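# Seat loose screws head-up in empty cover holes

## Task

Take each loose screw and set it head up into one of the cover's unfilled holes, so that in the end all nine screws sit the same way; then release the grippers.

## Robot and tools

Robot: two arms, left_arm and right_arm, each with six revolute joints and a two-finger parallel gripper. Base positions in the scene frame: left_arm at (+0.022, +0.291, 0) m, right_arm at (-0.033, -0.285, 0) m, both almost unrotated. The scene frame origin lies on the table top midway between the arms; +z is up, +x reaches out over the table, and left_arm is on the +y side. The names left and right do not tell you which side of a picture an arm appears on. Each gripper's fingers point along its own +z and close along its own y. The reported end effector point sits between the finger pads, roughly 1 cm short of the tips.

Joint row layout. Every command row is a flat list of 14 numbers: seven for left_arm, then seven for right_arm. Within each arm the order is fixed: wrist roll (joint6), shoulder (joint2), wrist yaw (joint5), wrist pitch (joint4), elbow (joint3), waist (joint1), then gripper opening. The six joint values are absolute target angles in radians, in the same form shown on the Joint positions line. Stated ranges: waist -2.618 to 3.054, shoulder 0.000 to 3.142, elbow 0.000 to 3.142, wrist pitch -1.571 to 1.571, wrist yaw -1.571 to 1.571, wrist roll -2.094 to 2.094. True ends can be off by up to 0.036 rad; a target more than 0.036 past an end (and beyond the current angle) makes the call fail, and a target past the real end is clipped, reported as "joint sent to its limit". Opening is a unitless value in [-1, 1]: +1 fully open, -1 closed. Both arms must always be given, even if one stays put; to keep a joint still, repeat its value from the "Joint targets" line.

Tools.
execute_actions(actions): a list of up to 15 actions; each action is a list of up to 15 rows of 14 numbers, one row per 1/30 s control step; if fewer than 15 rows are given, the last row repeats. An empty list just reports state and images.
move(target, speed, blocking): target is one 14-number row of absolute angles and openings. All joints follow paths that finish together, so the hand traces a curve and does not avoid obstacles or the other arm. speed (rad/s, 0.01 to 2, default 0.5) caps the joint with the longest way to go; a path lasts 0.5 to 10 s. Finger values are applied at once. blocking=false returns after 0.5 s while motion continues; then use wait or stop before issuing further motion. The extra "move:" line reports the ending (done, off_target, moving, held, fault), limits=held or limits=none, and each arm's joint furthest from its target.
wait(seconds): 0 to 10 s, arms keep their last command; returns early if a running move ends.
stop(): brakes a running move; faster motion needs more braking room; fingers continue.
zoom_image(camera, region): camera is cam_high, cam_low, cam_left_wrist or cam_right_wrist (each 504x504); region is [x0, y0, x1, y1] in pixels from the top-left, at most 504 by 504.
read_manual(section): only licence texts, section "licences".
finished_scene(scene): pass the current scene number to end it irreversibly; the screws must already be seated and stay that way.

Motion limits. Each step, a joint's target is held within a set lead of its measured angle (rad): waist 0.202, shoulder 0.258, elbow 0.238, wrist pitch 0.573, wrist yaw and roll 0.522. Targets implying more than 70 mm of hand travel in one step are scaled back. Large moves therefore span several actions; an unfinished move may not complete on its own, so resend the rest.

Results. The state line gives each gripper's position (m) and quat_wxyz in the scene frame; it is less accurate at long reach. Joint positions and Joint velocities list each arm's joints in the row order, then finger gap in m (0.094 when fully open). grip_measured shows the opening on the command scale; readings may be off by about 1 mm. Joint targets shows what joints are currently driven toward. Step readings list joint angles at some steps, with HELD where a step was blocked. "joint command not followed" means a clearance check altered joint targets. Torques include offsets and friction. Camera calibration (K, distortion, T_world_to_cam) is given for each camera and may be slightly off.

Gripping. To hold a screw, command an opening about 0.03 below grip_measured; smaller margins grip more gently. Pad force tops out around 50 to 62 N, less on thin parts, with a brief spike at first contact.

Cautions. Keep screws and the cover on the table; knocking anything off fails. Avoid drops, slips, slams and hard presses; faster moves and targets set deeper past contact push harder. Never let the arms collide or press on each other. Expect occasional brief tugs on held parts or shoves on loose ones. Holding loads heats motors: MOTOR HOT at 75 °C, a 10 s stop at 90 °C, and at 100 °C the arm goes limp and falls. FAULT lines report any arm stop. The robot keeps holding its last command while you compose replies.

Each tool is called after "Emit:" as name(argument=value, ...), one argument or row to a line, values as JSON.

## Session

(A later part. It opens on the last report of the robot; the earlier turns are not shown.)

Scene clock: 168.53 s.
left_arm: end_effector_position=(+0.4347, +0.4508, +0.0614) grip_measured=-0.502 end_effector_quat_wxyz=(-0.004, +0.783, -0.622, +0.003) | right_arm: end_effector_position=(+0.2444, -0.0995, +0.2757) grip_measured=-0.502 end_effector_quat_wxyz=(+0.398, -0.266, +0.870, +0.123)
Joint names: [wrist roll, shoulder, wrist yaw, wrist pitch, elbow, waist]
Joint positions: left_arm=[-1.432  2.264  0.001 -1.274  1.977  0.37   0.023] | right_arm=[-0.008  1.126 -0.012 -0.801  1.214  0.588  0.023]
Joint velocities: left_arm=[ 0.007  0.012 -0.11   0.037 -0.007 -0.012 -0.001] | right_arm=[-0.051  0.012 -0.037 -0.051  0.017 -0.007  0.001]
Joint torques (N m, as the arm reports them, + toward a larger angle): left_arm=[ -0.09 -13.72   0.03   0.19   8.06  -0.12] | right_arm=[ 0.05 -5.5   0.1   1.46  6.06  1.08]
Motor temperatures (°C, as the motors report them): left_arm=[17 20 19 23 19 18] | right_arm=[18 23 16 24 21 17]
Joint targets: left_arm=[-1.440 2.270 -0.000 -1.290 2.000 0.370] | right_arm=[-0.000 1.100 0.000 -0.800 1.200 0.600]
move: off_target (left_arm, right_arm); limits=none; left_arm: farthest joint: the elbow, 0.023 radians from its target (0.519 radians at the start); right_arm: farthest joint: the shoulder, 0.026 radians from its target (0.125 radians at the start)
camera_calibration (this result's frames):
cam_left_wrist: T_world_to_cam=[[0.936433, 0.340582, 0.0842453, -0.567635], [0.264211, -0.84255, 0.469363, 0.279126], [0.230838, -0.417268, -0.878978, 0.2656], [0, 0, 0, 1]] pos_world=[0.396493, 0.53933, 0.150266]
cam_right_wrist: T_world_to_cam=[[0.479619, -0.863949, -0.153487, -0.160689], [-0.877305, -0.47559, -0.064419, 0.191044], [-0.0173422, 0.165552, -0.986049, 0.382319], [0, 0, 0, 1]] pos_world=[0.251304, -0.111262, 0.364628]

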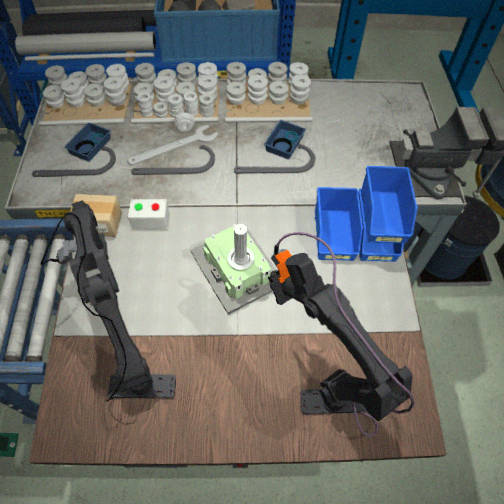

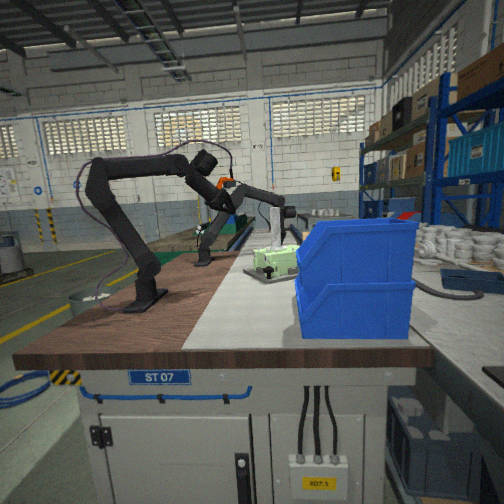

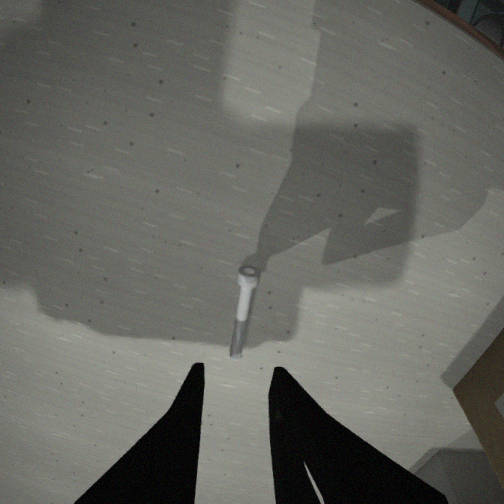

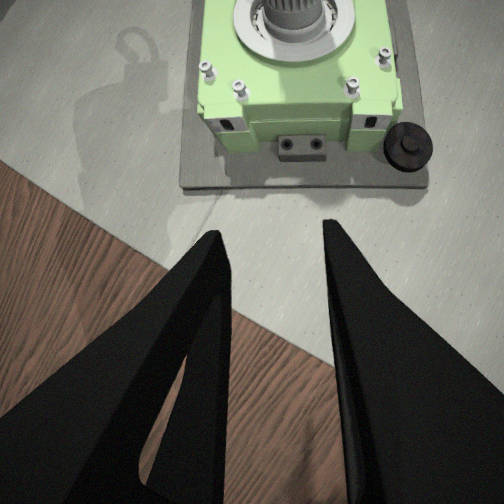

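Emit:
move(
  target=[-1.44,2.305,0,-1.175,1.885,0.37,-0.5,0,1.1,0,-0.8,1.2,0.4,-0.5],
  speed=0.4,
)

Scene clock: 171.87 s.
left_arm: end_effector_position=(+0.4347, +0.4508, +0.0271) grip_measured=-0.502 end_effector_quat_wxyz=(+0.003, +0.783, -0.622, -0.001) | right_arm: end_effector_position=(+0.2729, -0.1517, +0.2757) grip_measured=-0.502 end_effector_quat_wxyz=(+0.407, -0.187, +0.890, +0.085)
Joint names: [wrist roll, shoulder, wrist yaw, wrist pitch, elbow, waist]
Joint positions: left_arm=[-1.432  2.299  0.001 -1.178  1.899  0.37   0.023] | right_arm=[-0.008  1.126 -0.008 -0.801  1.214  0.411  0.023]
Joint velocities: left_arm=[-0.066 -0.002  0.007 -0.066  0.017 -0.002 -0.   ] | right_arm=[0.037 0.002 0.051 0.066 0.012 0.007 0.   ]
Joint torques (N m, as the arm reports them, + toward a larger angle): left_arm=[ -0.09 -13.77  -0.03   0.35   5.12   0.03] | right_arm=[ 0.05 -5.47  0.06  1.45  6.07 -0.96]
Motor temperatures (°C, as the motors report them): left_arm=[17 20 19 22 19 18] | right_arm=[18 22 16 24 21 17]
Joint targets: left_arm=[-1.440 2.305 0.000 -1.175 1.885 0.370] | right_arm=[-0.000 1.100 0.000 -0.800 1.200 0.400]
move: off_target (right_arm); limits=none; left_arm: farthest joint: the elbow, 0.014 radians from its target (0.092 radians at the start); right_arm: farthest joint: the shoulder, 0.026 radians from its target (0.026 radians at the start)
camera_calibration (this result's frames):
cam_left_wrist: T_world_to_cam=[[0.937443, 0.341379, 0.0682728, -0.565139], [0.271555, -0.83974, 0.470207, 0.290743], [0.21785, -0.422252, -0.879912, 0.24337], [0, 0, 0, 1]] pos_world=[0.397814, 0.539838, 0.116018]
cam_right_wrist: T_world_to_cam=[[0.317704, -0.936045, -0.151275, -0.186845], [-0.948096, -0.311352, -0.0646076, 0.23551], [0.0133758, 0.163949, -0.986378, 0.38292], [0, 0, 0, 1]] pos_world=[0.277526, -0.164348, 0.364654]

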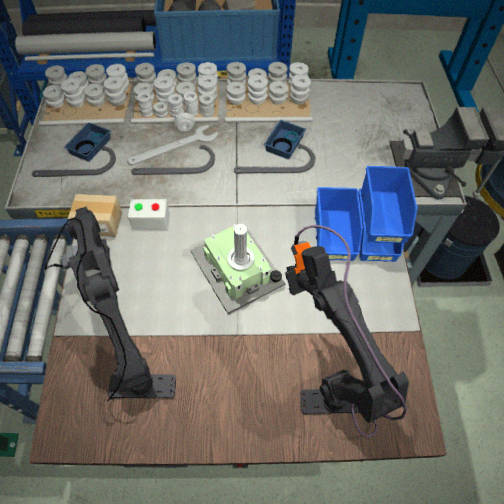

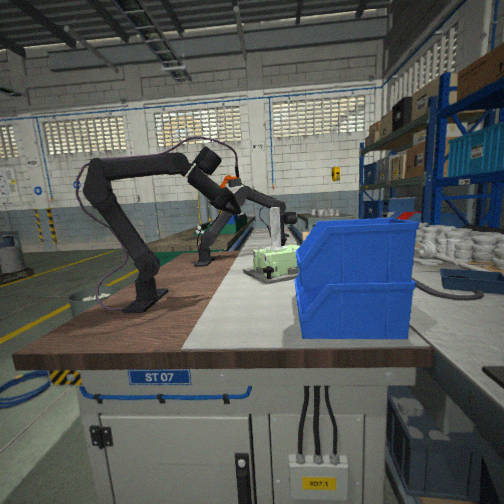

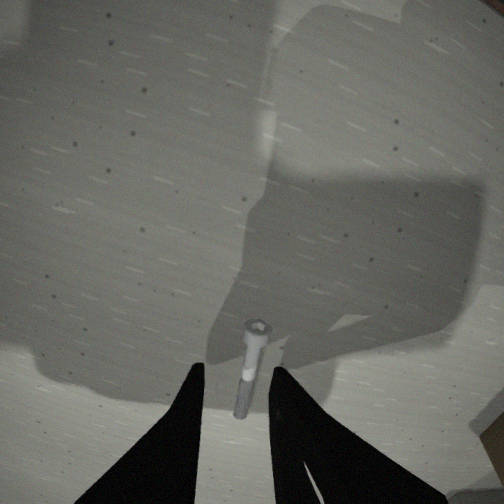

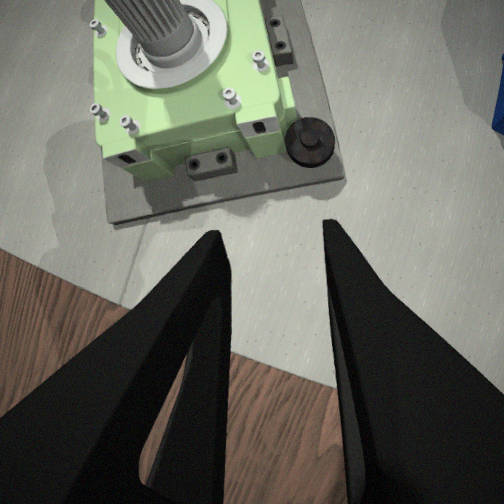

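Emit:
execute_actions(
  actions=[
    [[-1.44,2.315,0,-1.15,1.89,0.37,-0.5,0,1.1,0,-0.8,1.2,0.4,-0.5]],
    [[-1.44,2.33,0,-1.14,1.89,0.37,-0.5,0,1.1,0,-0.8,1.2,0.4,-0.5]],
    [[-1.44,2.33,0,-1.14,1.89,0.37,-0.8,0,1.1,0,-0.8,1.2,0.4,-0.5]],
  ],
)

Scene clock: 174.27 s.
left_arm: end_effector_position=(+0.4422, +0.4536, +0.0201) grip_measured=-0.798 end_effector_quat_wxyz=(-0.006, +0.784, -0.621, +0.004) | right_arm: end_effector_position=(+0.2729, -0.1517, +0.2757) grip_measured=-0.502 end_effector_quat_wxyz=(+0.407, -0.187, +0.890, +0.085)
Joint names: [wrist roll, shoulder, wrist yaw, wrist pitch, elbow, waist]
Joint positions: left_arm=[-1.433  2.315  0.001 -1.139  1.899  0.37   0.009] | right_arm=[-0.008  1.126 -0.008 -0.801  1.214  0.411  0.023]
Joint velocities: left_arm=[ 0.037  0.012 -0.037  0.022  0.002  0.012 -0.   ] | right_arm=[-0.007 -0.017 -0.037  0.022  0.012 -0.007  0.   ]
Joint torques (N m, as the arm reports them, + toward a larger angle): left_arm=[ -0.07 -13.3   -0.02   0.38   5.55   0.  ] | right_arm=[ 0.04 -5.49  0.06  1.46  6.04 -0.94]
Motor temperatures (°C, as the motors report them): left_arm=[17 20 19 22 19 18] | right_arm=[18 22 16 24 21 17]
Joint targets: left_arm=[-1.440 2.330 0.000 -1.140 1.890 0.370] | right_arm=[0.000 1.100 0.000 -0.800 1.200 0.400]
Step readings (joint positions; steps 1 to 15: 1st action; 16 to 30: 2nd action; 31 to 45: 3rd action):
0: left_arm=[-1.432 2.299 0.001 -1.177 1.899 0.370] | right_arm=[-0.008 1.126 -0.008 -0.801 1.214 0.411]
1: left_arm=[-1.433 2.299 0.001 -1.175 1.899 0.370] | right_arm=[-0.008 1.126 -0.008 -0.801 1.214 0.411]
2: left_arm=[-1.433 2.299 0.001 -1.171 1.899 0.370] | right_arm=[-0.008 1.126 -0.008 -0.801 1.214 0.411]
4: left_arm=[-1.433 2.299 0.001 -1.163 1.899 0.370] | right_arm=[-0.008 1.126 -0.008 -0.801 1.214 0.411]
8: left_arm=[-1.433 2.299 0.001 -1.156 1.899 0.370] | right_arm=[-0.008 1.126 -0.008 -0.801 1.214 0.411]
15: left_arm=[-1.433 2.299 0.001 -1.153 1.899 0.370] | right_arm=[-0.008 1.126 -0.008 -0.801 1.214 0.411]
16: left_arm=[-1.433 2.300 0.001 -1.152 1.899 0.370] | right_arm=[-0.008 1.126 -0.008 -0.801 1.214 0.411]
17: left_arm=[-1.433 2.302 0.001 -1.149 1.899 0.370] | right_arm=[-0.008 1.126 -0.008 -0.801 1.214 0.411]
19: left_arm=[-1.433 2.308 0.001 -1.146 1.899 0.370] | right_arm=[-0.008 1.126 -0.008 -0.801 1.214 0.411]
23: left_arm=[-1.433 2.315 0.001 -1.143 1.899 0.370] | right_arm=[-0.008 1.126 -0.008 -0.801 1.214 0.411]
30: left_arm=[-1.433 2.315 0.001 -1.141 1.899 0.370] | right_arm=[-0.008 1.126 -0.008 -0.801 1.214 0.411]
31: left_arm=[-1.433 2.315 0.001 -1.141 1.899 0.370] | right_arm=[-0.008 1.126 -0.008 -0.801 1.214 0.411]
32: left_arm=[-1.433 2.315 0.001 -1.140 1.899 0.370] | right_arm=[-0.008 1.126 -0.008 -0.801 1.214 0.411]
34: left_arm=[-1.433 2.315 0.001 -1.140 1.899 0.370] | right_arm=[-0.008 1.126 -0.008 -0.801 1.214 0.411]
38: left_arm=[-1.433 2.315 0.001 -1.139 1.899 0.370] | right_arm=[-0.008 1.126 -0.008 -0.801 1.214 0.411]
45: Joint positions above
camera_calibration (this result's frames):
cam_left_wrist: T_world_to_cam=[[0.935567, 0.341502, 0.0899511, -0.57223], [0.2626, -0.843043, 0.469382, 0.299821], [0.236128, -0.415518, -0.878401, 0.225632], [0, 0, 0, 1]] pos_world=[0.403349, 0.541933, 0.108938]
cam_right_wrist: T_world_to_cam=[[0.317704, -0.936045, -0.151275, -0.186845], [-0.948096, -0.311352, -0.0646076, 0.23551], [0.0133758, 0.163949, -0.986378, 0.38292], [0, 0, 0, 1]] pos_world=[0.277526, -0.164348, 0.364654]

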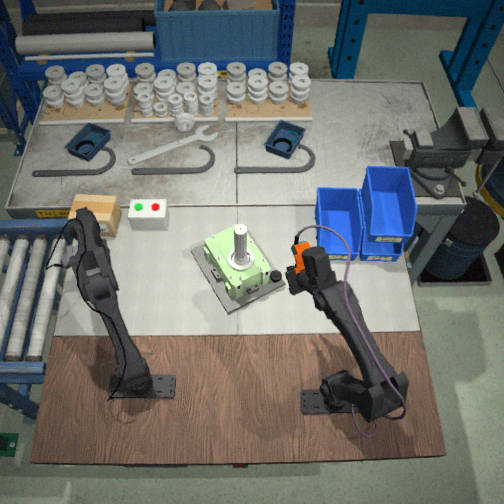

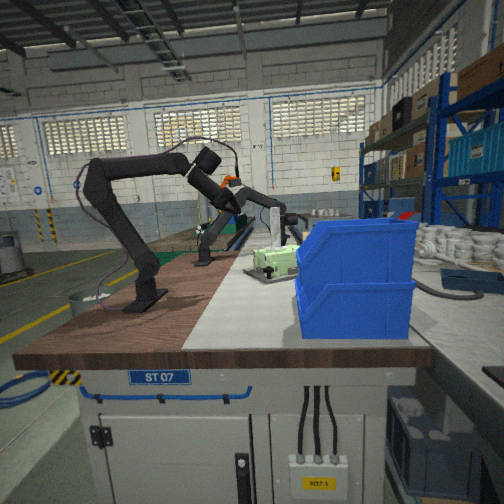

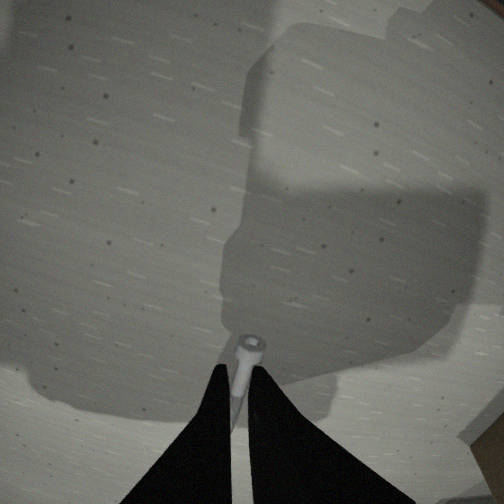

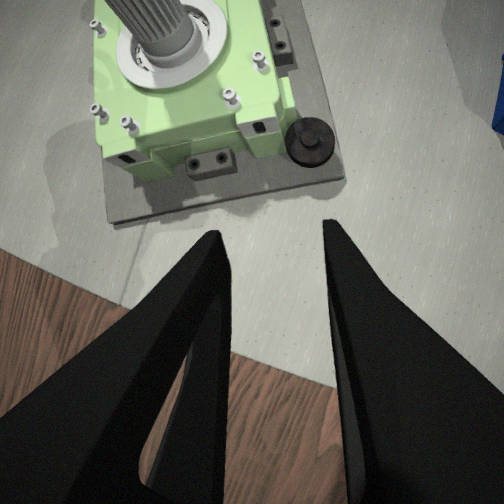

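Emit:
execute_actions(
  actions=[
    [[-1.44,2.342,0,-1.15,1.89,0.37,-0.8,0,1.1,0,-0.8,1.2,0.4,-0.5]],
    [[-1.44,2.335,0,-1.15,1.89,0.37,-0.95,0,1.1,0,-0.8,1.2,0.4,-0.5]],
    [[-1.44,2.25,0,-1.17,1.9,0.37,-0.95,0,1.1,0,-0.8,1.2,0.4,-0.5]],
  ],
)

Scene clock: 177.07 s.
left_arm: end_effector_position=(+0.4441, +0.4544, +0.0488) grip_measured=-0.931 end_effector_quat_wxyz=(-0.029, +0.783, -0.621, +0.018) | right_arm: end_effector_position=(+0.2729, -0.1517, +0.2757) grip_measured=-0.502 end_effector_quat_wxyz=(+0.407, -0.187, +0.890, +0.085)
Joint names: [wrist roll, shoulder, wrist yaw, wrist pitch, elbow, waist]
Joint positions: left_arm=[-1.433  2.249  0.001 -1.153  1.899  0.37   0.003] | right_arm=[-0.008  1.126 -0.008 -0.801  1.214  0.411  0.023]
Joint velocities: left_arm=[-0.051 -0.012  0.022 -0.051 -0.007  0.007 -0.001] | right_arm=[-0.037  0.012 -0.007 -0.037 -0.007 -0.002 -0.001]
Joint torques (N m, as the arm reports them, + toward a larger angle): left_arm=[ -0.06 -13.92   0.01   0.31   6.58   0.19] | right_arm=[ 0.04 -5.48  0.06  1.44  6.04 -0.92]
Motor temperatures (°C, as the motors report them): left_arm=[17 21 19 22 19 18] | right_arm=[18 22 16 24 21 17]
Joint targets: left_arm=[-1.440 2.250 -0.000 -1.170 1.900 0.370] | right_arm=[0.000 1.100 0.000 -0.800 1.200 0.400]
Step readings (joint positions; steps 1 to 15: 1st action; 16 to 30: 2nd action; 31 to 45: 3rd action):
0: left_arm=[-1.433 2.315 0.001 -1.139 1.899 0.370] | right_arm=[-0.008 1.126 -0.008 -0.801 1.214 0.411]
1: left_arm=[-1.433 2.316 0.001 -1.139 1.899 0.370] | right_arm=[-0.008 1.126 -0.008 -0.801 1.214 0.411]
2: left_arm=[-1.433 2.316 0.001 -1.140 1.899 0.370] | right_arm=[-0.008 1.126 -0.008 -0.801 1.214 0.411]
4: left_arm=[-1.433 2.316 0.001 -1.140 1.899 0.370] | right_arm=[-0.008 1.126 -0.008 -0.801 1.214 0.411]
8: left_arm=[-1.433 2.316 0.001 -1.140 1.899 0.370] | right_arm=[-0.008 1.126 -0.008 -0.801 1.214 0.411]
15: left_arm=[-1.433 2.316 0.001 -1.140 1.899 0.370] | right_arm=[-0.008 1.126 -0.008 -0.801 1.214 0.411]
16: left_arm=[-1.433 2.316 0.001 -1.139 1.899 0.370] | right_arm=[-0.008 1.126 -0.008 -0.801 1.214 0.411]
17: left_arm=[-1.433 2.316 0.001 -1.139 1.899 0.370] | right_arm=[-0.008 1.126 -0.008 -0.801 1.214 0.411]
19: left_arm=[-1.433 2.316 0.001 -1.139 1.899 0.370] | right_arm=[-0.008 1.126 -0.008 -0.801 1.214 0.411]
23: left_arm=[-1.433 2.316 0.001 -1.139 1.899 0.370] | right_arm=[-0.008 1.126 -0.008 -0.801 1.214 0.411]
30: left_arm=[-1.433 2.316 0.001 -1.139 1.899 0.370] | right_arm=[-0.008 1.126 -0.008 -0.801 1.214 0.411]
31: left_arm=[-1.433 2.312 0.001 -1.140 1.899 0.370] | right_arm=[-0.008 1.126 -0.008 -0.801 1.214 0.411]
32: left_arm=[-1.433 2.306 0.001 -1.145 1.899 0.370] | right_arm=[-0.008 1.126 -0.008 -0.801 1.214 0.411]
34: left_arm=[-1.433 2.286 0.001 -1.150 1.899 0.370] | right_arm=[-0.008 1.126 -0.008 -0.801 1.214 0.411]
38: left_arm=[-1.433 2.252 0.001 -1.152 1.899 0.370] | right_arm=[-0.008 1.126 -0.008 -0.801 1.214 0.411]
45: Joint positions above
camera_calibration (this result's frames):
cam_left_wrist: T_world_to_cam=[[0.929733, 0.33966, 0.142224, -0.57605], [0.23995, -0.851797, 0.465689, 0.30069], [0.279322, -0.398839, -0.873445, 0.223687], [0, 0, 0, 1]] pos_world=[0.400941, 0.541004, 0.137279]
cam_right_wrist: T_world_to_cam=[[0.317704, -0.936045, -0.151275, -0.186845], [-0.948096, -0.311352, -0.0646076, 0.23551], [0.0133758, 0.163949, -0.986378, 0.38292], [0, 0, 0, 1]] pos_world=[0.277526, -0.164348, 0.364654]

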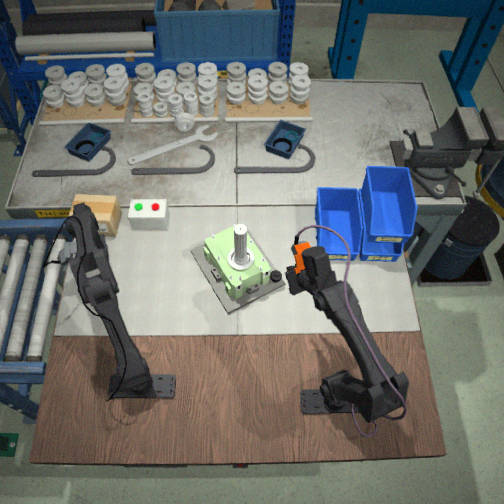

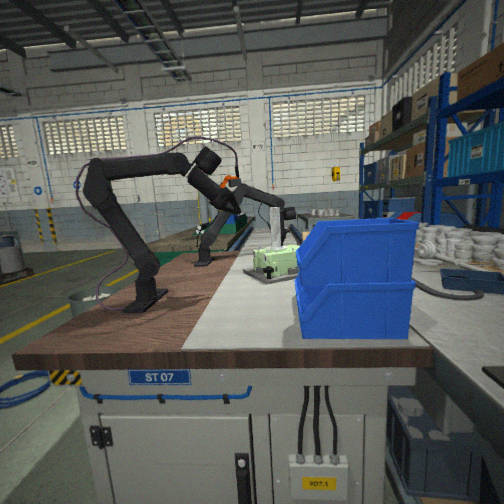

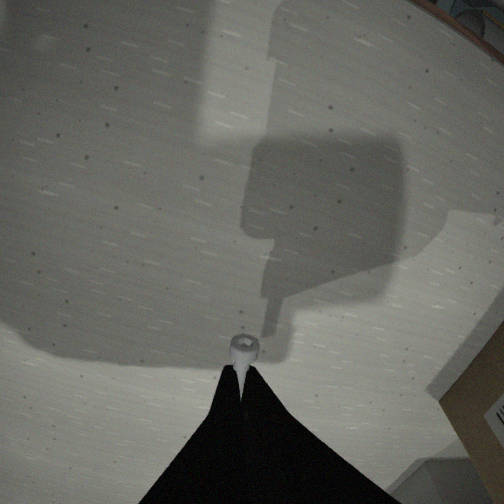

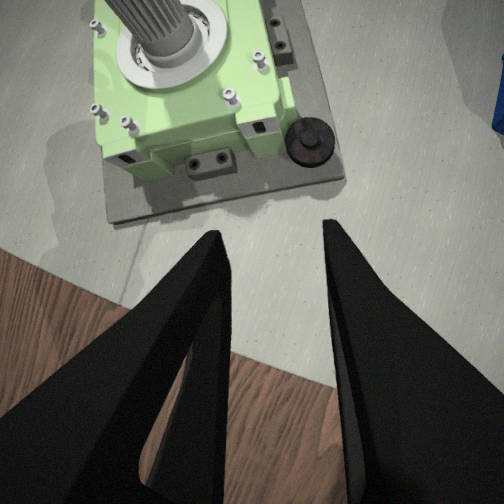

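Emit:
move(
  target=[-1.0,1.6,0,-1.0,1.5,0.3,-0.95,0,1.0,0,-0.8,1.15,0.3,-0.5],
  speed=1.2,
)

Emit:
move(
  target=[0,1.0,0,0.4,0.5,-0.3,-0.95,0,1.0,0,-0.8,1.15,0.3,-0.5],
  speed=1.4,
)

Emit:
move(
  target=[0.008,1.374,0,1.028,0.325,-1.06,-0.95,0,1.0,0,-0.8,1.15,0.5,-0.5],
  speed=1.0,
)

Emit:
move(
  target=[0.008,1.374,0,1.028,0.325,-1.06,-0.95,-0.01,1.1,0,-0.83,1.16,0.765,-0.5],
  speed=0.5,
)

Scene clock: 180.30 s.
left_arm: end_effector_position=(+0.3961, +0.4105, +0.2029) grip_measured=-0.931 end_effector_quat_wxyz=(+0.227, -0.594, +0.767, -0.084) | right_arm: end_effector_position=(+0.2657, -0.1882, +0.2852) grip_measured=-0.502 end_effector_quat_wxyz=(+0.434, -0.142, +0.887, +0.069)
Joint names: [wrist roll, shoulder, wrist yaw, wrist pitch, elbow, waist]
Joint positions: left_arm=[-1.011  1.598  0.001 -0.999  1.516  0.31   0.003] | right_arm=[-0.008  1.025 -0.008 -0.799  1.164  0.313  0.023]
Joint velocities: left_arm=[ 0.007 -0.002 -0.007 -0.022  0.002 -0.007  0.   ] | right_arm=[ 0.022 -0.017  0.007 -0.051 -0.007  0.012  0.001]
Joint torques (N m, as the arm reports them, + toward a larger angle): left_arm=[ 0.07 -7.95 -0.01  1.28  5.85 -0.66] | right_arm=[ 0.04 -4.29  0.06  1.48  6.04 -1.08]
Motor temperatures (°C, as the motors report them): left_arm=[17 21 19 22 19 18] | right_arm=[18 22 16 25 20 17]
Joint targets: left_arm=[-1.000 1.600 -0.000 -1.000 1.500 0.300] | right_arm=[0.000 1.000 -0.000 -0.800 1.150 0.300]
move: off_target (right_arm); limits=none; left_arm: farthest joint: the elbow, 0.016 radians from its target (0.399 radians at the start); right_arm: farthest joint: the shoulder, 0.025 radians from its target (0.126 radians at the start)
camera_calibration (this result's frames):
cam_left_wrist: T_world_to_cam=[[0.853645, -0.17463, 0.490708, -0.367878], [-0.316764, -0.921928, 0.222958, 0.501644], [0.413462, -0.345766, -0.842316, 0.272935], [0, 0, 0, 1]] pos_world=[0.360092, 0.492608, 0.298572]
cam_right_wrist: T_world_to_cam=[[0.232248, -0.960228, -0.154994, -0.198016], [-0.969462, -0.215622, -0.116836, 0.256579], [0.0787688, 0.177395, -0.980982, 0.381909], [0, 0, 0, 1]] pos_world=[0.26465, -0.202565, 0.373932]

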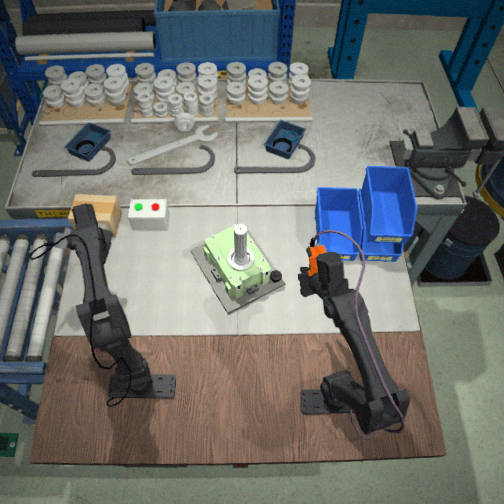

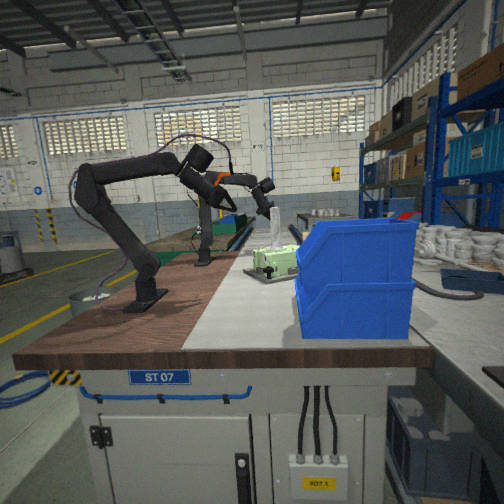

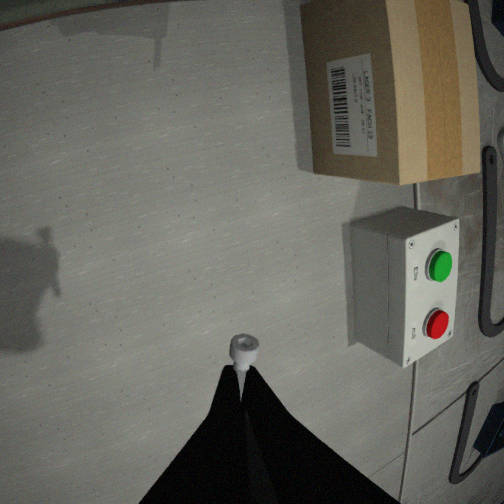

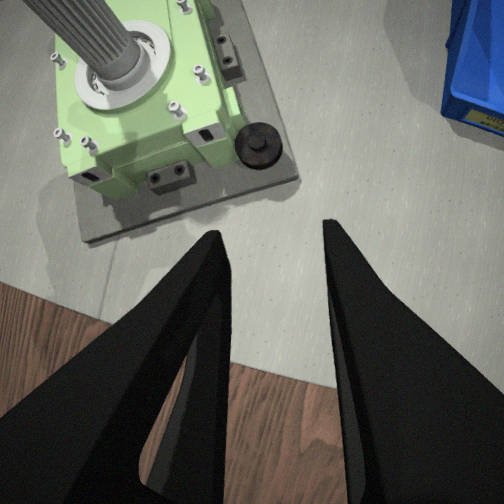

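Scene clock: 182.30 s.
left_arm: end_effector_position=(+0.3788, +0.1838, +0.2529) grip_measured=-0.931 end_effector_quat_wxyz=(+0.663, +0.106, +0.734, -0.101) | right_arm: end_effector_position=(+0.2657, -0.1882, +0.2852) grip_measured=-0.502 end_effector_quat_wxyz=(+0.434, -0.142, +0.887, +0.069)
Joint names: [wrist roll, shoulder, wrist yaw, wrist pitch, elbow, waist]
Joint positions: left_arm=[-0.009  1.02   0.003  0.404  0.516 -0.29   0.003] | right_arm=[-0.008  1.025 -0.008 -0.799  1.164  0.313  0.023]
Joint velocities: left_arm=[-0.037 -0.002  0.051 -0.007 -0.002 -0.022 -0.   ] | right_arm=[ 0.037  0.002 -0.022 -0.066  0.002 -0.002  0.   ]
Joint torques (N m, as the arm reports them, + toward a larger angle): left_arm=[ 0.02 -4.2  -0.03  2.21  6.53 -0.51] | right_arm=[ 0.05 -4.34  0.08  1.47  6.03 -1.1 ]
Motor temperatures (°C, as the motors report them): left_arm=[17 20 19 22 19 18] | right_arm=[18 22 16 25 20 17]
Joint targets: left_arm=[0.000 1.000 0.000 0.400 0.500 -0.300] | right_arm=[0.000 1.000 -0.000 -0.800 1.150 0.300]
move: off_target (right_arm); limits=none; left_arm: farthest joint: the shoulder, 0.020 radians from its target (0.598 radians at the start); right_arm: farthest joint: the shoulder, 0.025 radians from its target (0.025 radians at the start)
camera_calibration (this result's frames):
cam_left_wrist: T_world_to_cam=[[-0.346407, -0.928369, 0.134662, 0.265944], [-0.553507, 0.0863779, -0.828353, 0.446273], [0.757385, -0.361484, -0.543781, 0.040958], [0, 0, 0, 1]] pos_world=[0.308119, 0.223152, 0.356131]
cam_right_wrist: T_world_to_cam=[[0.232248, -0.960228, -0.154994, -0.198016], [-0.969462, -0.215622, -0.116836, 0.256579], [0.0787688, 0.177395, -0.980982, 0.381909], [0, 0, 0, 1]] pos_world=[0.26465, -0.202565, 0.373932]

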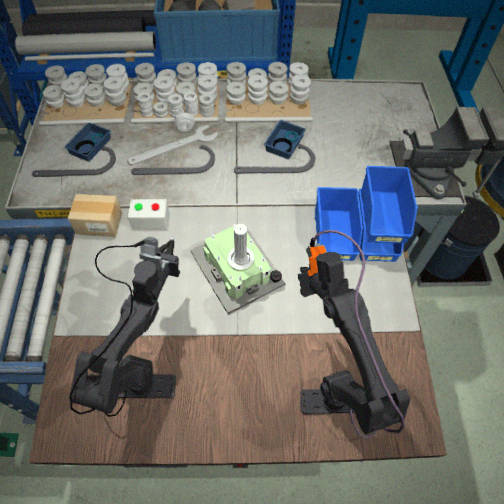

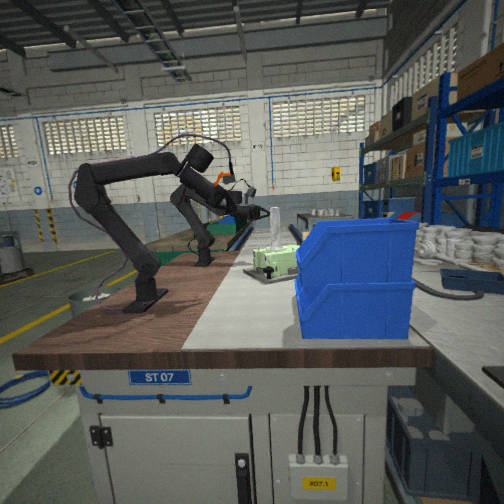

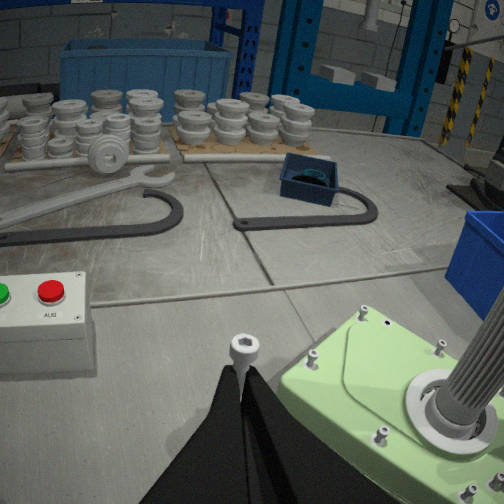

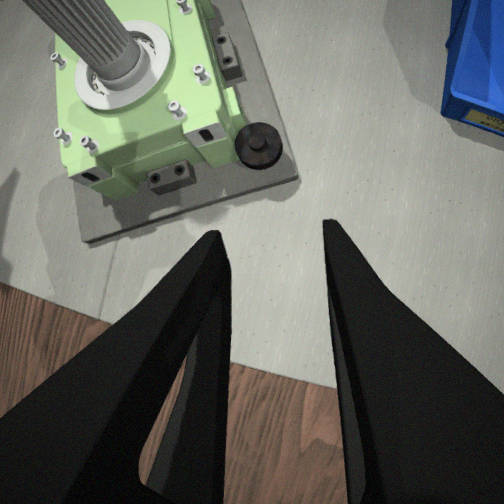

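Scene clock: 183.97 s.
left_arm: end_effector_position=(+0.2162, -0.0511, +0.2002) grip_measured=-0.931 end_effector_quat_wxyz=(+0.612, +0.356, +0.609, -0.358) | right_arm: end_effector_position=(+0.2444, -0.1378, +0.2852) grip_measured=-0.502 end_effector_quat_wxyz=(+0.427, -0.218, +0.871, +0.106)
Joint names: [wrist roll, shoulder, wrist yaw, wrist pitch, elbow, waist]
Joint positions: left_arm=[-0.     1.366  0.003  1.033  0.34  -1.053  0.003] | right_arm=[-0.008  1.025 -0.008 -0.799  1.164  0.487  0.023]
Joint velocities: left_arm=[-0.007 -0.027 -0.007 -0.022 -0.012  0.002 -0.002] | right_arm=[ 0.066  0.002  0.051 -0.037 -0.017  0.007  0.001]
Joint torques (N m, as the arm reports them, + toward a larger angle): left_arm=[ 0.09 -3.81  0.02  2.08  5.08 -0.52] | right_arm=[ 0.06 -4.31  0.05  1.48  6.04  1.1 ]
Motor temperatures (°C, as the motors report them): left_arm=[17 20 19 22 19 18] | right_arm=[18 22 16 25 20 17]
Joint targets: left_arm=[0.008 1.374 -0.000 1.028 0.325 -1.060] | right_arm=[-0.000 1.000 -0.000 -0.800 1.150 0.500]
move: off_target (right_arm); limits=none; left_arm: farthest joint: the elbow, 0.015 radians from its target (0.191 radians at the start); right_arm: farthest joint: the shoulder, 0.025 radians from its target (0.025 radians at the start)
camera_calibration (this result's frames):
cam_left_wrist: T_world_to_cam=[[-0.899688, -0.420063, 0.118776, 0.147415], [-0.289016, 0.369269, -0.883239, 0.301183], [0.327156, -0.828968, -0.453632, 0.1016], [0, 0, 0, 1]] pos_world=[0.186435, 0.0349294, 0.294596]
cam_right_wrist: T_world_to_cam=[[0.395627, -0.905238, -0.154994, -0.177041], [-0.917222, -0.380859, -0.116836, 0.211252], [0.0467333, 0.188387, -0.980982, 0.383993], [0, 0, 0, 1]] pos_world=[0.245862, -0.152146, 0.373932]

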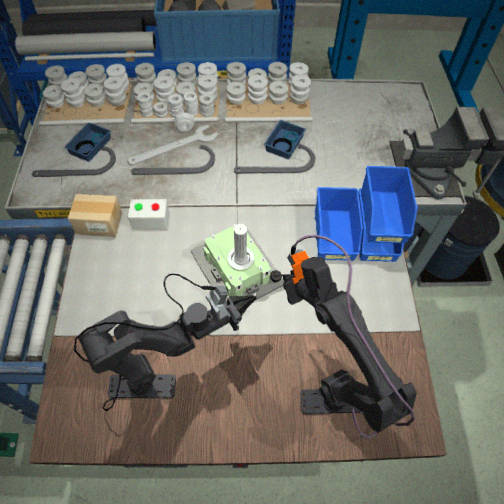

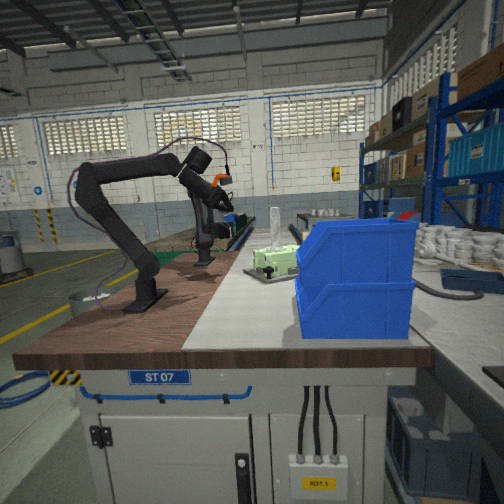

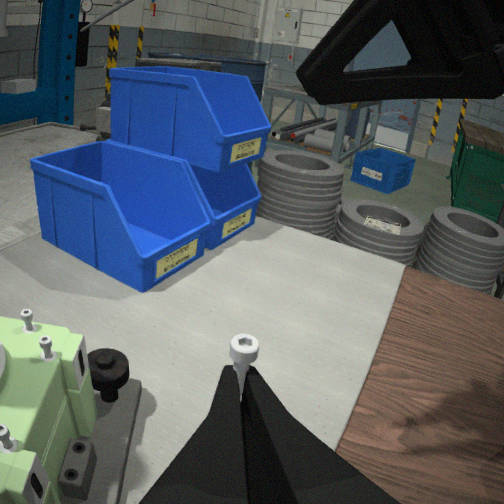

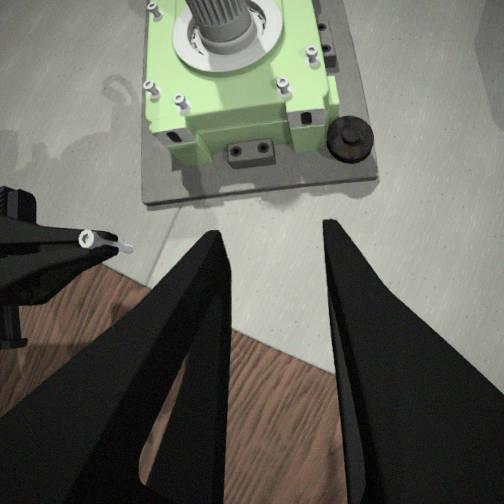

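Scene clock: 184.93 s.
left_arm: end_effector_position=(+0.2162, -0.0511, +0.2010) grip_measured=-0.931 end_effector_quat_wxyz=(+0.613, +0.355, +0.608, -0.359) | right_arm: end_effector_position=(+0.2017, -0.0650, +0.2636) grip_measured=-0.502 end_effector_quat_wxyz=(+0.376, -0.338, +0.850, +0.149)
Joint names: [wrist roll, shoulder, wrist yaw, wrist pitch, elbow, waist]
Joint positions: left_arm=[-0.     1.366  0.003  1.036  0.34  -1.053  0.003] | right_arm=[-0.008  1.088 -0.007 -0.813  1.164  0.754  0.023]
Joint velocities: left_arm=[ 0.007 -0.007 -0.066  0.066 -0.002  0.012 -0.001] | right_arm=[-0.007 -0.002  0.007 -0.007  0.007 -0.002 -0.   ]
Joint torques (N m, as the arm reports them, + toward a larger angle): left_arm=[ 0.03 -4.03 -0.01  2.05  5.04 -0.45] | right_arm=[-0.03 -1.7   0.05  1.26  6.9   0.93]
Motor temperatures (°C, as the motors report them): left_arm=[17 20 19 22 19 18] | right_arm=[18 21 16 25 20 17]
Joint targets: left_arm=[0.008 1.374 -0.000 1.028 0.325 -1.060] | right_arm=[-0.010 1.100 -0.000 -0.830 1.160 0.765]
move: done; limits=none; left_arm: farthest joint: the elbow, 0.015 radians from its target (0.015 radians at the start); right_arm: farthest joint: the wrist pitch, 0.017 radians from its target (0.031 radians at the start)
camera_calibration (this result's frames):
cam_left_wrist: T_world_to_cam=[[-0.899867, -0.419748, 0.118536, 0.147428], [-0.287685, 0.366922, -0.88465, 0.301727], [0.327837, -0.830168, -0.450936, 0.101199], [0, 0, 0, 1]] pos_world=[0.186291, 0.0351843, 0.295081]
cam_right_wrist: T_world_to_cam=[[0.610938, -0.777603, -0.148619, -0.134354], [-0.789406, -0.612566, -0.0400024, 0.136159], [-0.059933, 0.14176, -0.988085, 0.371517], [0, 0, 0, 1]] pos_world=[0.211833, -0.0737341, 0.35257]

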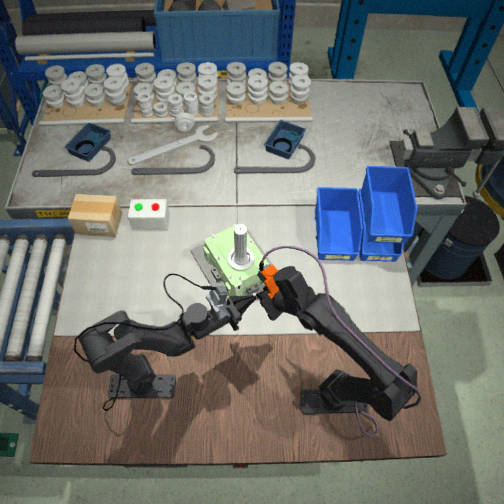

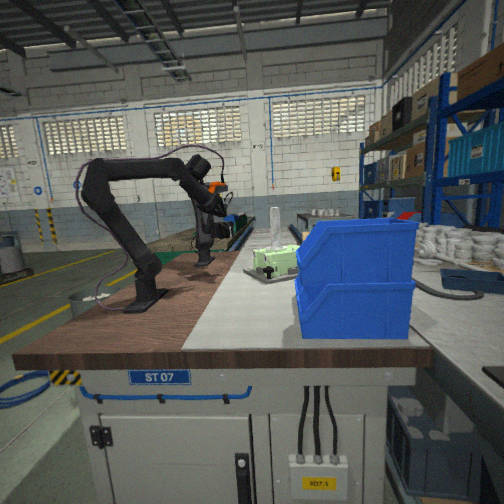

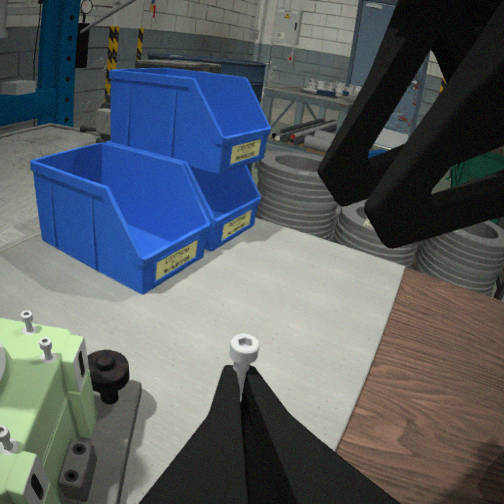

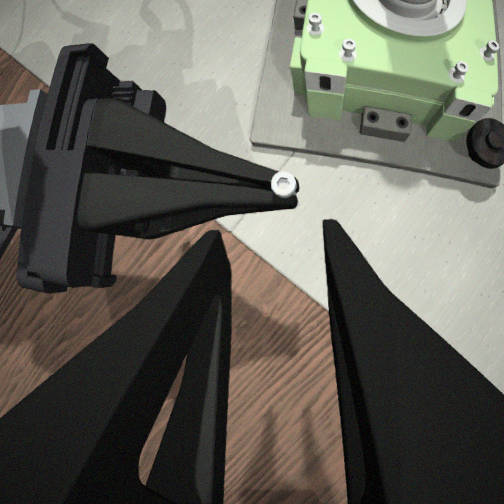

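Emit:
move(
  target=[0.008,1.374,0,1.028,0.325,-1.06,-0.95,-0.01,1.235,0,-0.805,1.212,0.737,-0.5],
  speed=0.25,
)

Scene clock: 187.57 s.
left_arm: end_effector_position=(+0.2162, -0.0511, +0.2017) grip_measured=-0.931 end_effector_quat_wxyz=(+0.614, +0.355, +0.607, -0.359) | right_arm: end_effector_position=(+0.2173, -0.0505, +0.2331) grip_measured=-0.502 end_effector_quat_wxyz=(+0.331, -0.345, +0.868, +0.132)
Joint names: [wrist roll, shoulder, wrist yaw, wrist pitch, elbow, waist]
Joint positions: left_arm=[-0.     1.366  0.003  1.038  0.34  -1.053  0.003] | right_arm=[-0.008  1.223 -0.007 -0.808  1.189  0.754  0.023]
Joint velocities: left_arm=[ 0.007 -0.012 -0.037  0.066  0.007 -0.002 -0.001] | right_arm=[ 0.037 -0.007 -0.051 -0.051 -0.007 -0.002 -0.001]
Joint torques (N m, as the arm reports them, + toward a larger angle): left_arm=[ 0.04 -3.94  0.    2.04  5.22 -0.36] | right_arm=[-0.04 -3.2   0.06  1.31  9.06 -1.49]
Motor temperatures (°C, as the motors report them): left_arm=[17 20 19 23 19 18] | right_arm=[18 21 16 25 20 17]
Joint targets: left_arm=[0.008 1.374 0.000 1.028 0.325 -1.060] | right_arm=[-0.010 1.235 -0.000 -0.805 1.212 0.737]
move: off_target (right_arm); limits=none; left_arm: farthest joint: the elbow, 0.015 radians from its target (0.015 radians at the start); right_arm: farthest joint: the elbow, 0.023 radians from its target (0.048 radians at the start)
camera_calibration (this result's frames):
cam_left_wrist: T_world_to_cam=[[-0.900023, -0.419473, 0.118326, 0.147439], [-0.286519, 0.364866, -0.885878, 0.302201], [0.328429, -0.831213, -0.448575, 0.100846], [0, 0, 0, 1]] pos_world=[0.186164, 0.0354084, 0.295505]
cam_right_wrist: T_world_to_cam=[[0.599869, -0.787835, -0.139543, -0.137441], [-0.788482, -0.611711, 0.0640793, 0.131683], [-0.135844, 0.0715878, -0.98814, 0.353161], [0, 0, 0, 1]] pos_world=[0.234251, -0.0530107, 0.321356]

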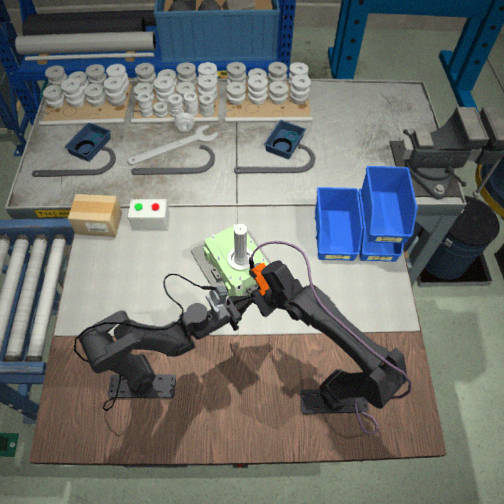

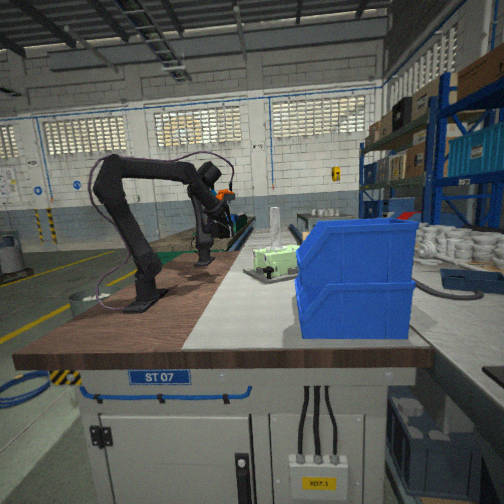

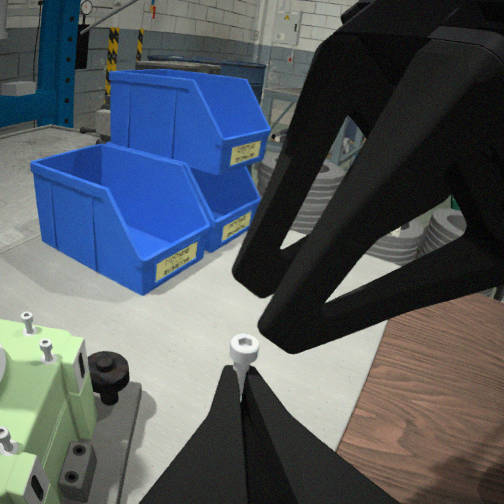

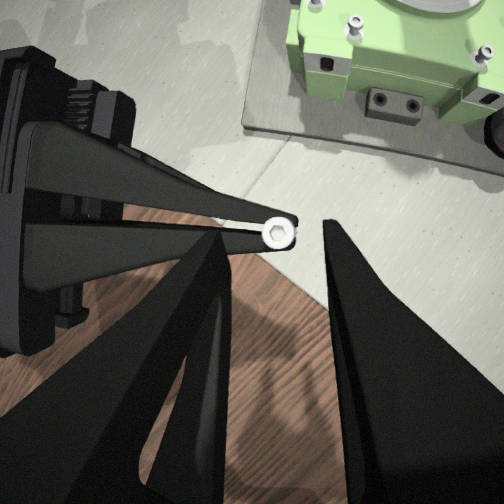

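Emit:
move(
  target=[0.008,1.374,0,1.028,0.325,-1.06,-0.95,-0.01,1.28,0,-0.805,1.233,0.75,-0.6],
  speed=0.1,
)

Scene clock: 189.73 s.
left_arm: end_effector_position=(+0.2162, -0.0511, +0.2022) grip_measured=-0.931 end_effector_quat_wxyz=(+0.615, +0.354, +0.606, -0.359) | right_arm: end_effector_position=(+0.2231, -0.0451, +0.2285) grip_measured=-0.598 end_effector_quat_wxyz=(+0.323, -0.346, +0.871, +0.129)
Joint names: [wrist roll, shoulder, wrist yaw, wrist pitch, elbow, waist]
Joint positions: left_arm=[-0.     1.366  0.003  1.041  0.34  -1.053  0.003] | right_arm=[-0.008  1.265 -0.007 -0.807  1.211  0.754  0.019]
Joint velocities: left_arm=[-0.081 -0.017 -0.007 -0.022 -0.012  0.002  0.   ] | right_arm=[ 0.081  0.007 -0.007 -0.037 -0.002 -0.022  0.   ]
Joint torques (N m, as the arm reports them, + toward a larger angle): left_arm=[ 0.02 -3.82  0.03  2.01  5.1  -0.54] | right_arm=[-0.03 -3.45  0.05  1.29  9.   -0.33]
Motor temperatures (°C, as the motors report them): left_arm=[17 19 19 23 19 18] | right_arm=[18 21 16 25 21 17]
Joint targets: left_arm=[0.008 1.374 -0.000 1.028 0.325 -1.060] | right_arm=[-0.010 1.280 0.000 -0.805 1.233 0.750]
move: off_target (right_arm); limits=none; left_arm: farthest joint: the elbow, 0.015 radians from its target (0.015 radians at the start); right_arm: farthest joint: the elbow, 0.022 radians from its target (0.044 radians at the start)
camera_calibration (this result's frames):
cam_left_wrist: T_world_to_cam=[[-0.900156, -0.419238, 0.118144, 0.147448], [-0.285518, 0.363101, -0.886926, 0.302608], [0.328935, -0.832104, -0.446548, 0.100543], [0, 0, 0, 1]] pos_world=[0.186054, 0.0356013, 0.295868]
cam_right_wrist: T_world_to_cam=[[0.597889, -0.789666, -0.137682, -0.1374], [-0.787428, -0.610737, 0.0834089, 0.135264], [-0.149953, 0.0585455, -0.986958, 0.351311], [0, 0, 0, 1]] pos_world=[0.241341, -0.046457, 0.31653]

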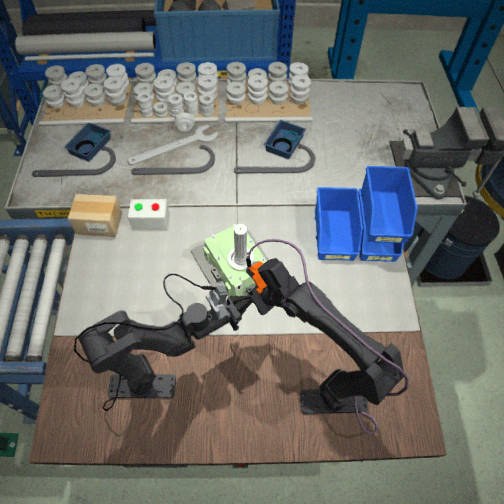

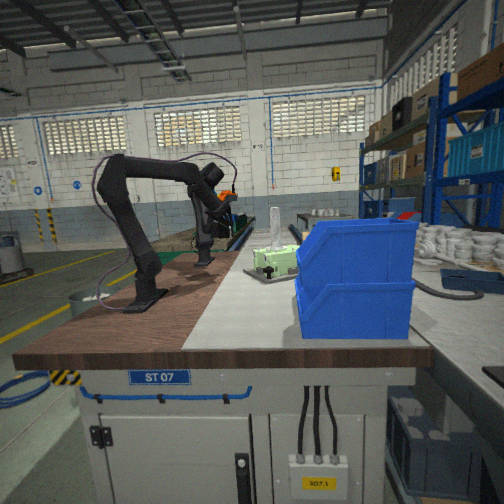

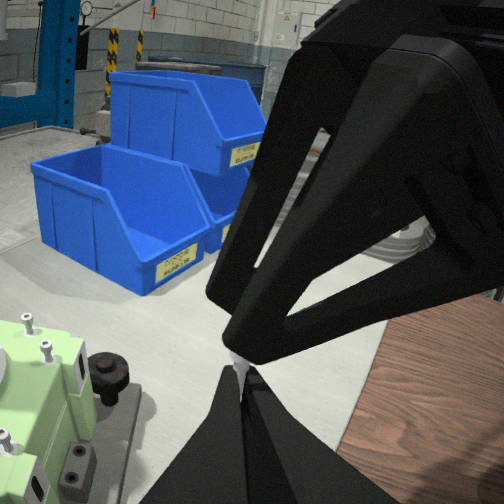

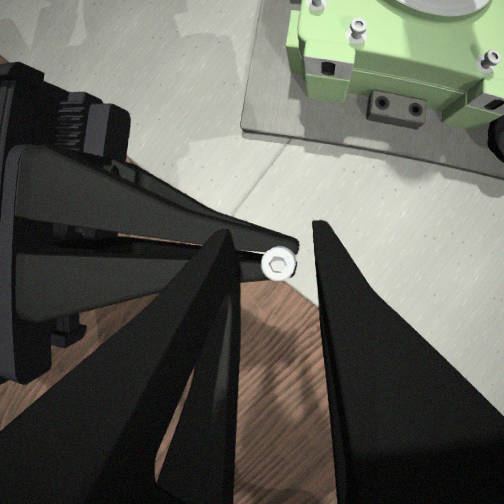

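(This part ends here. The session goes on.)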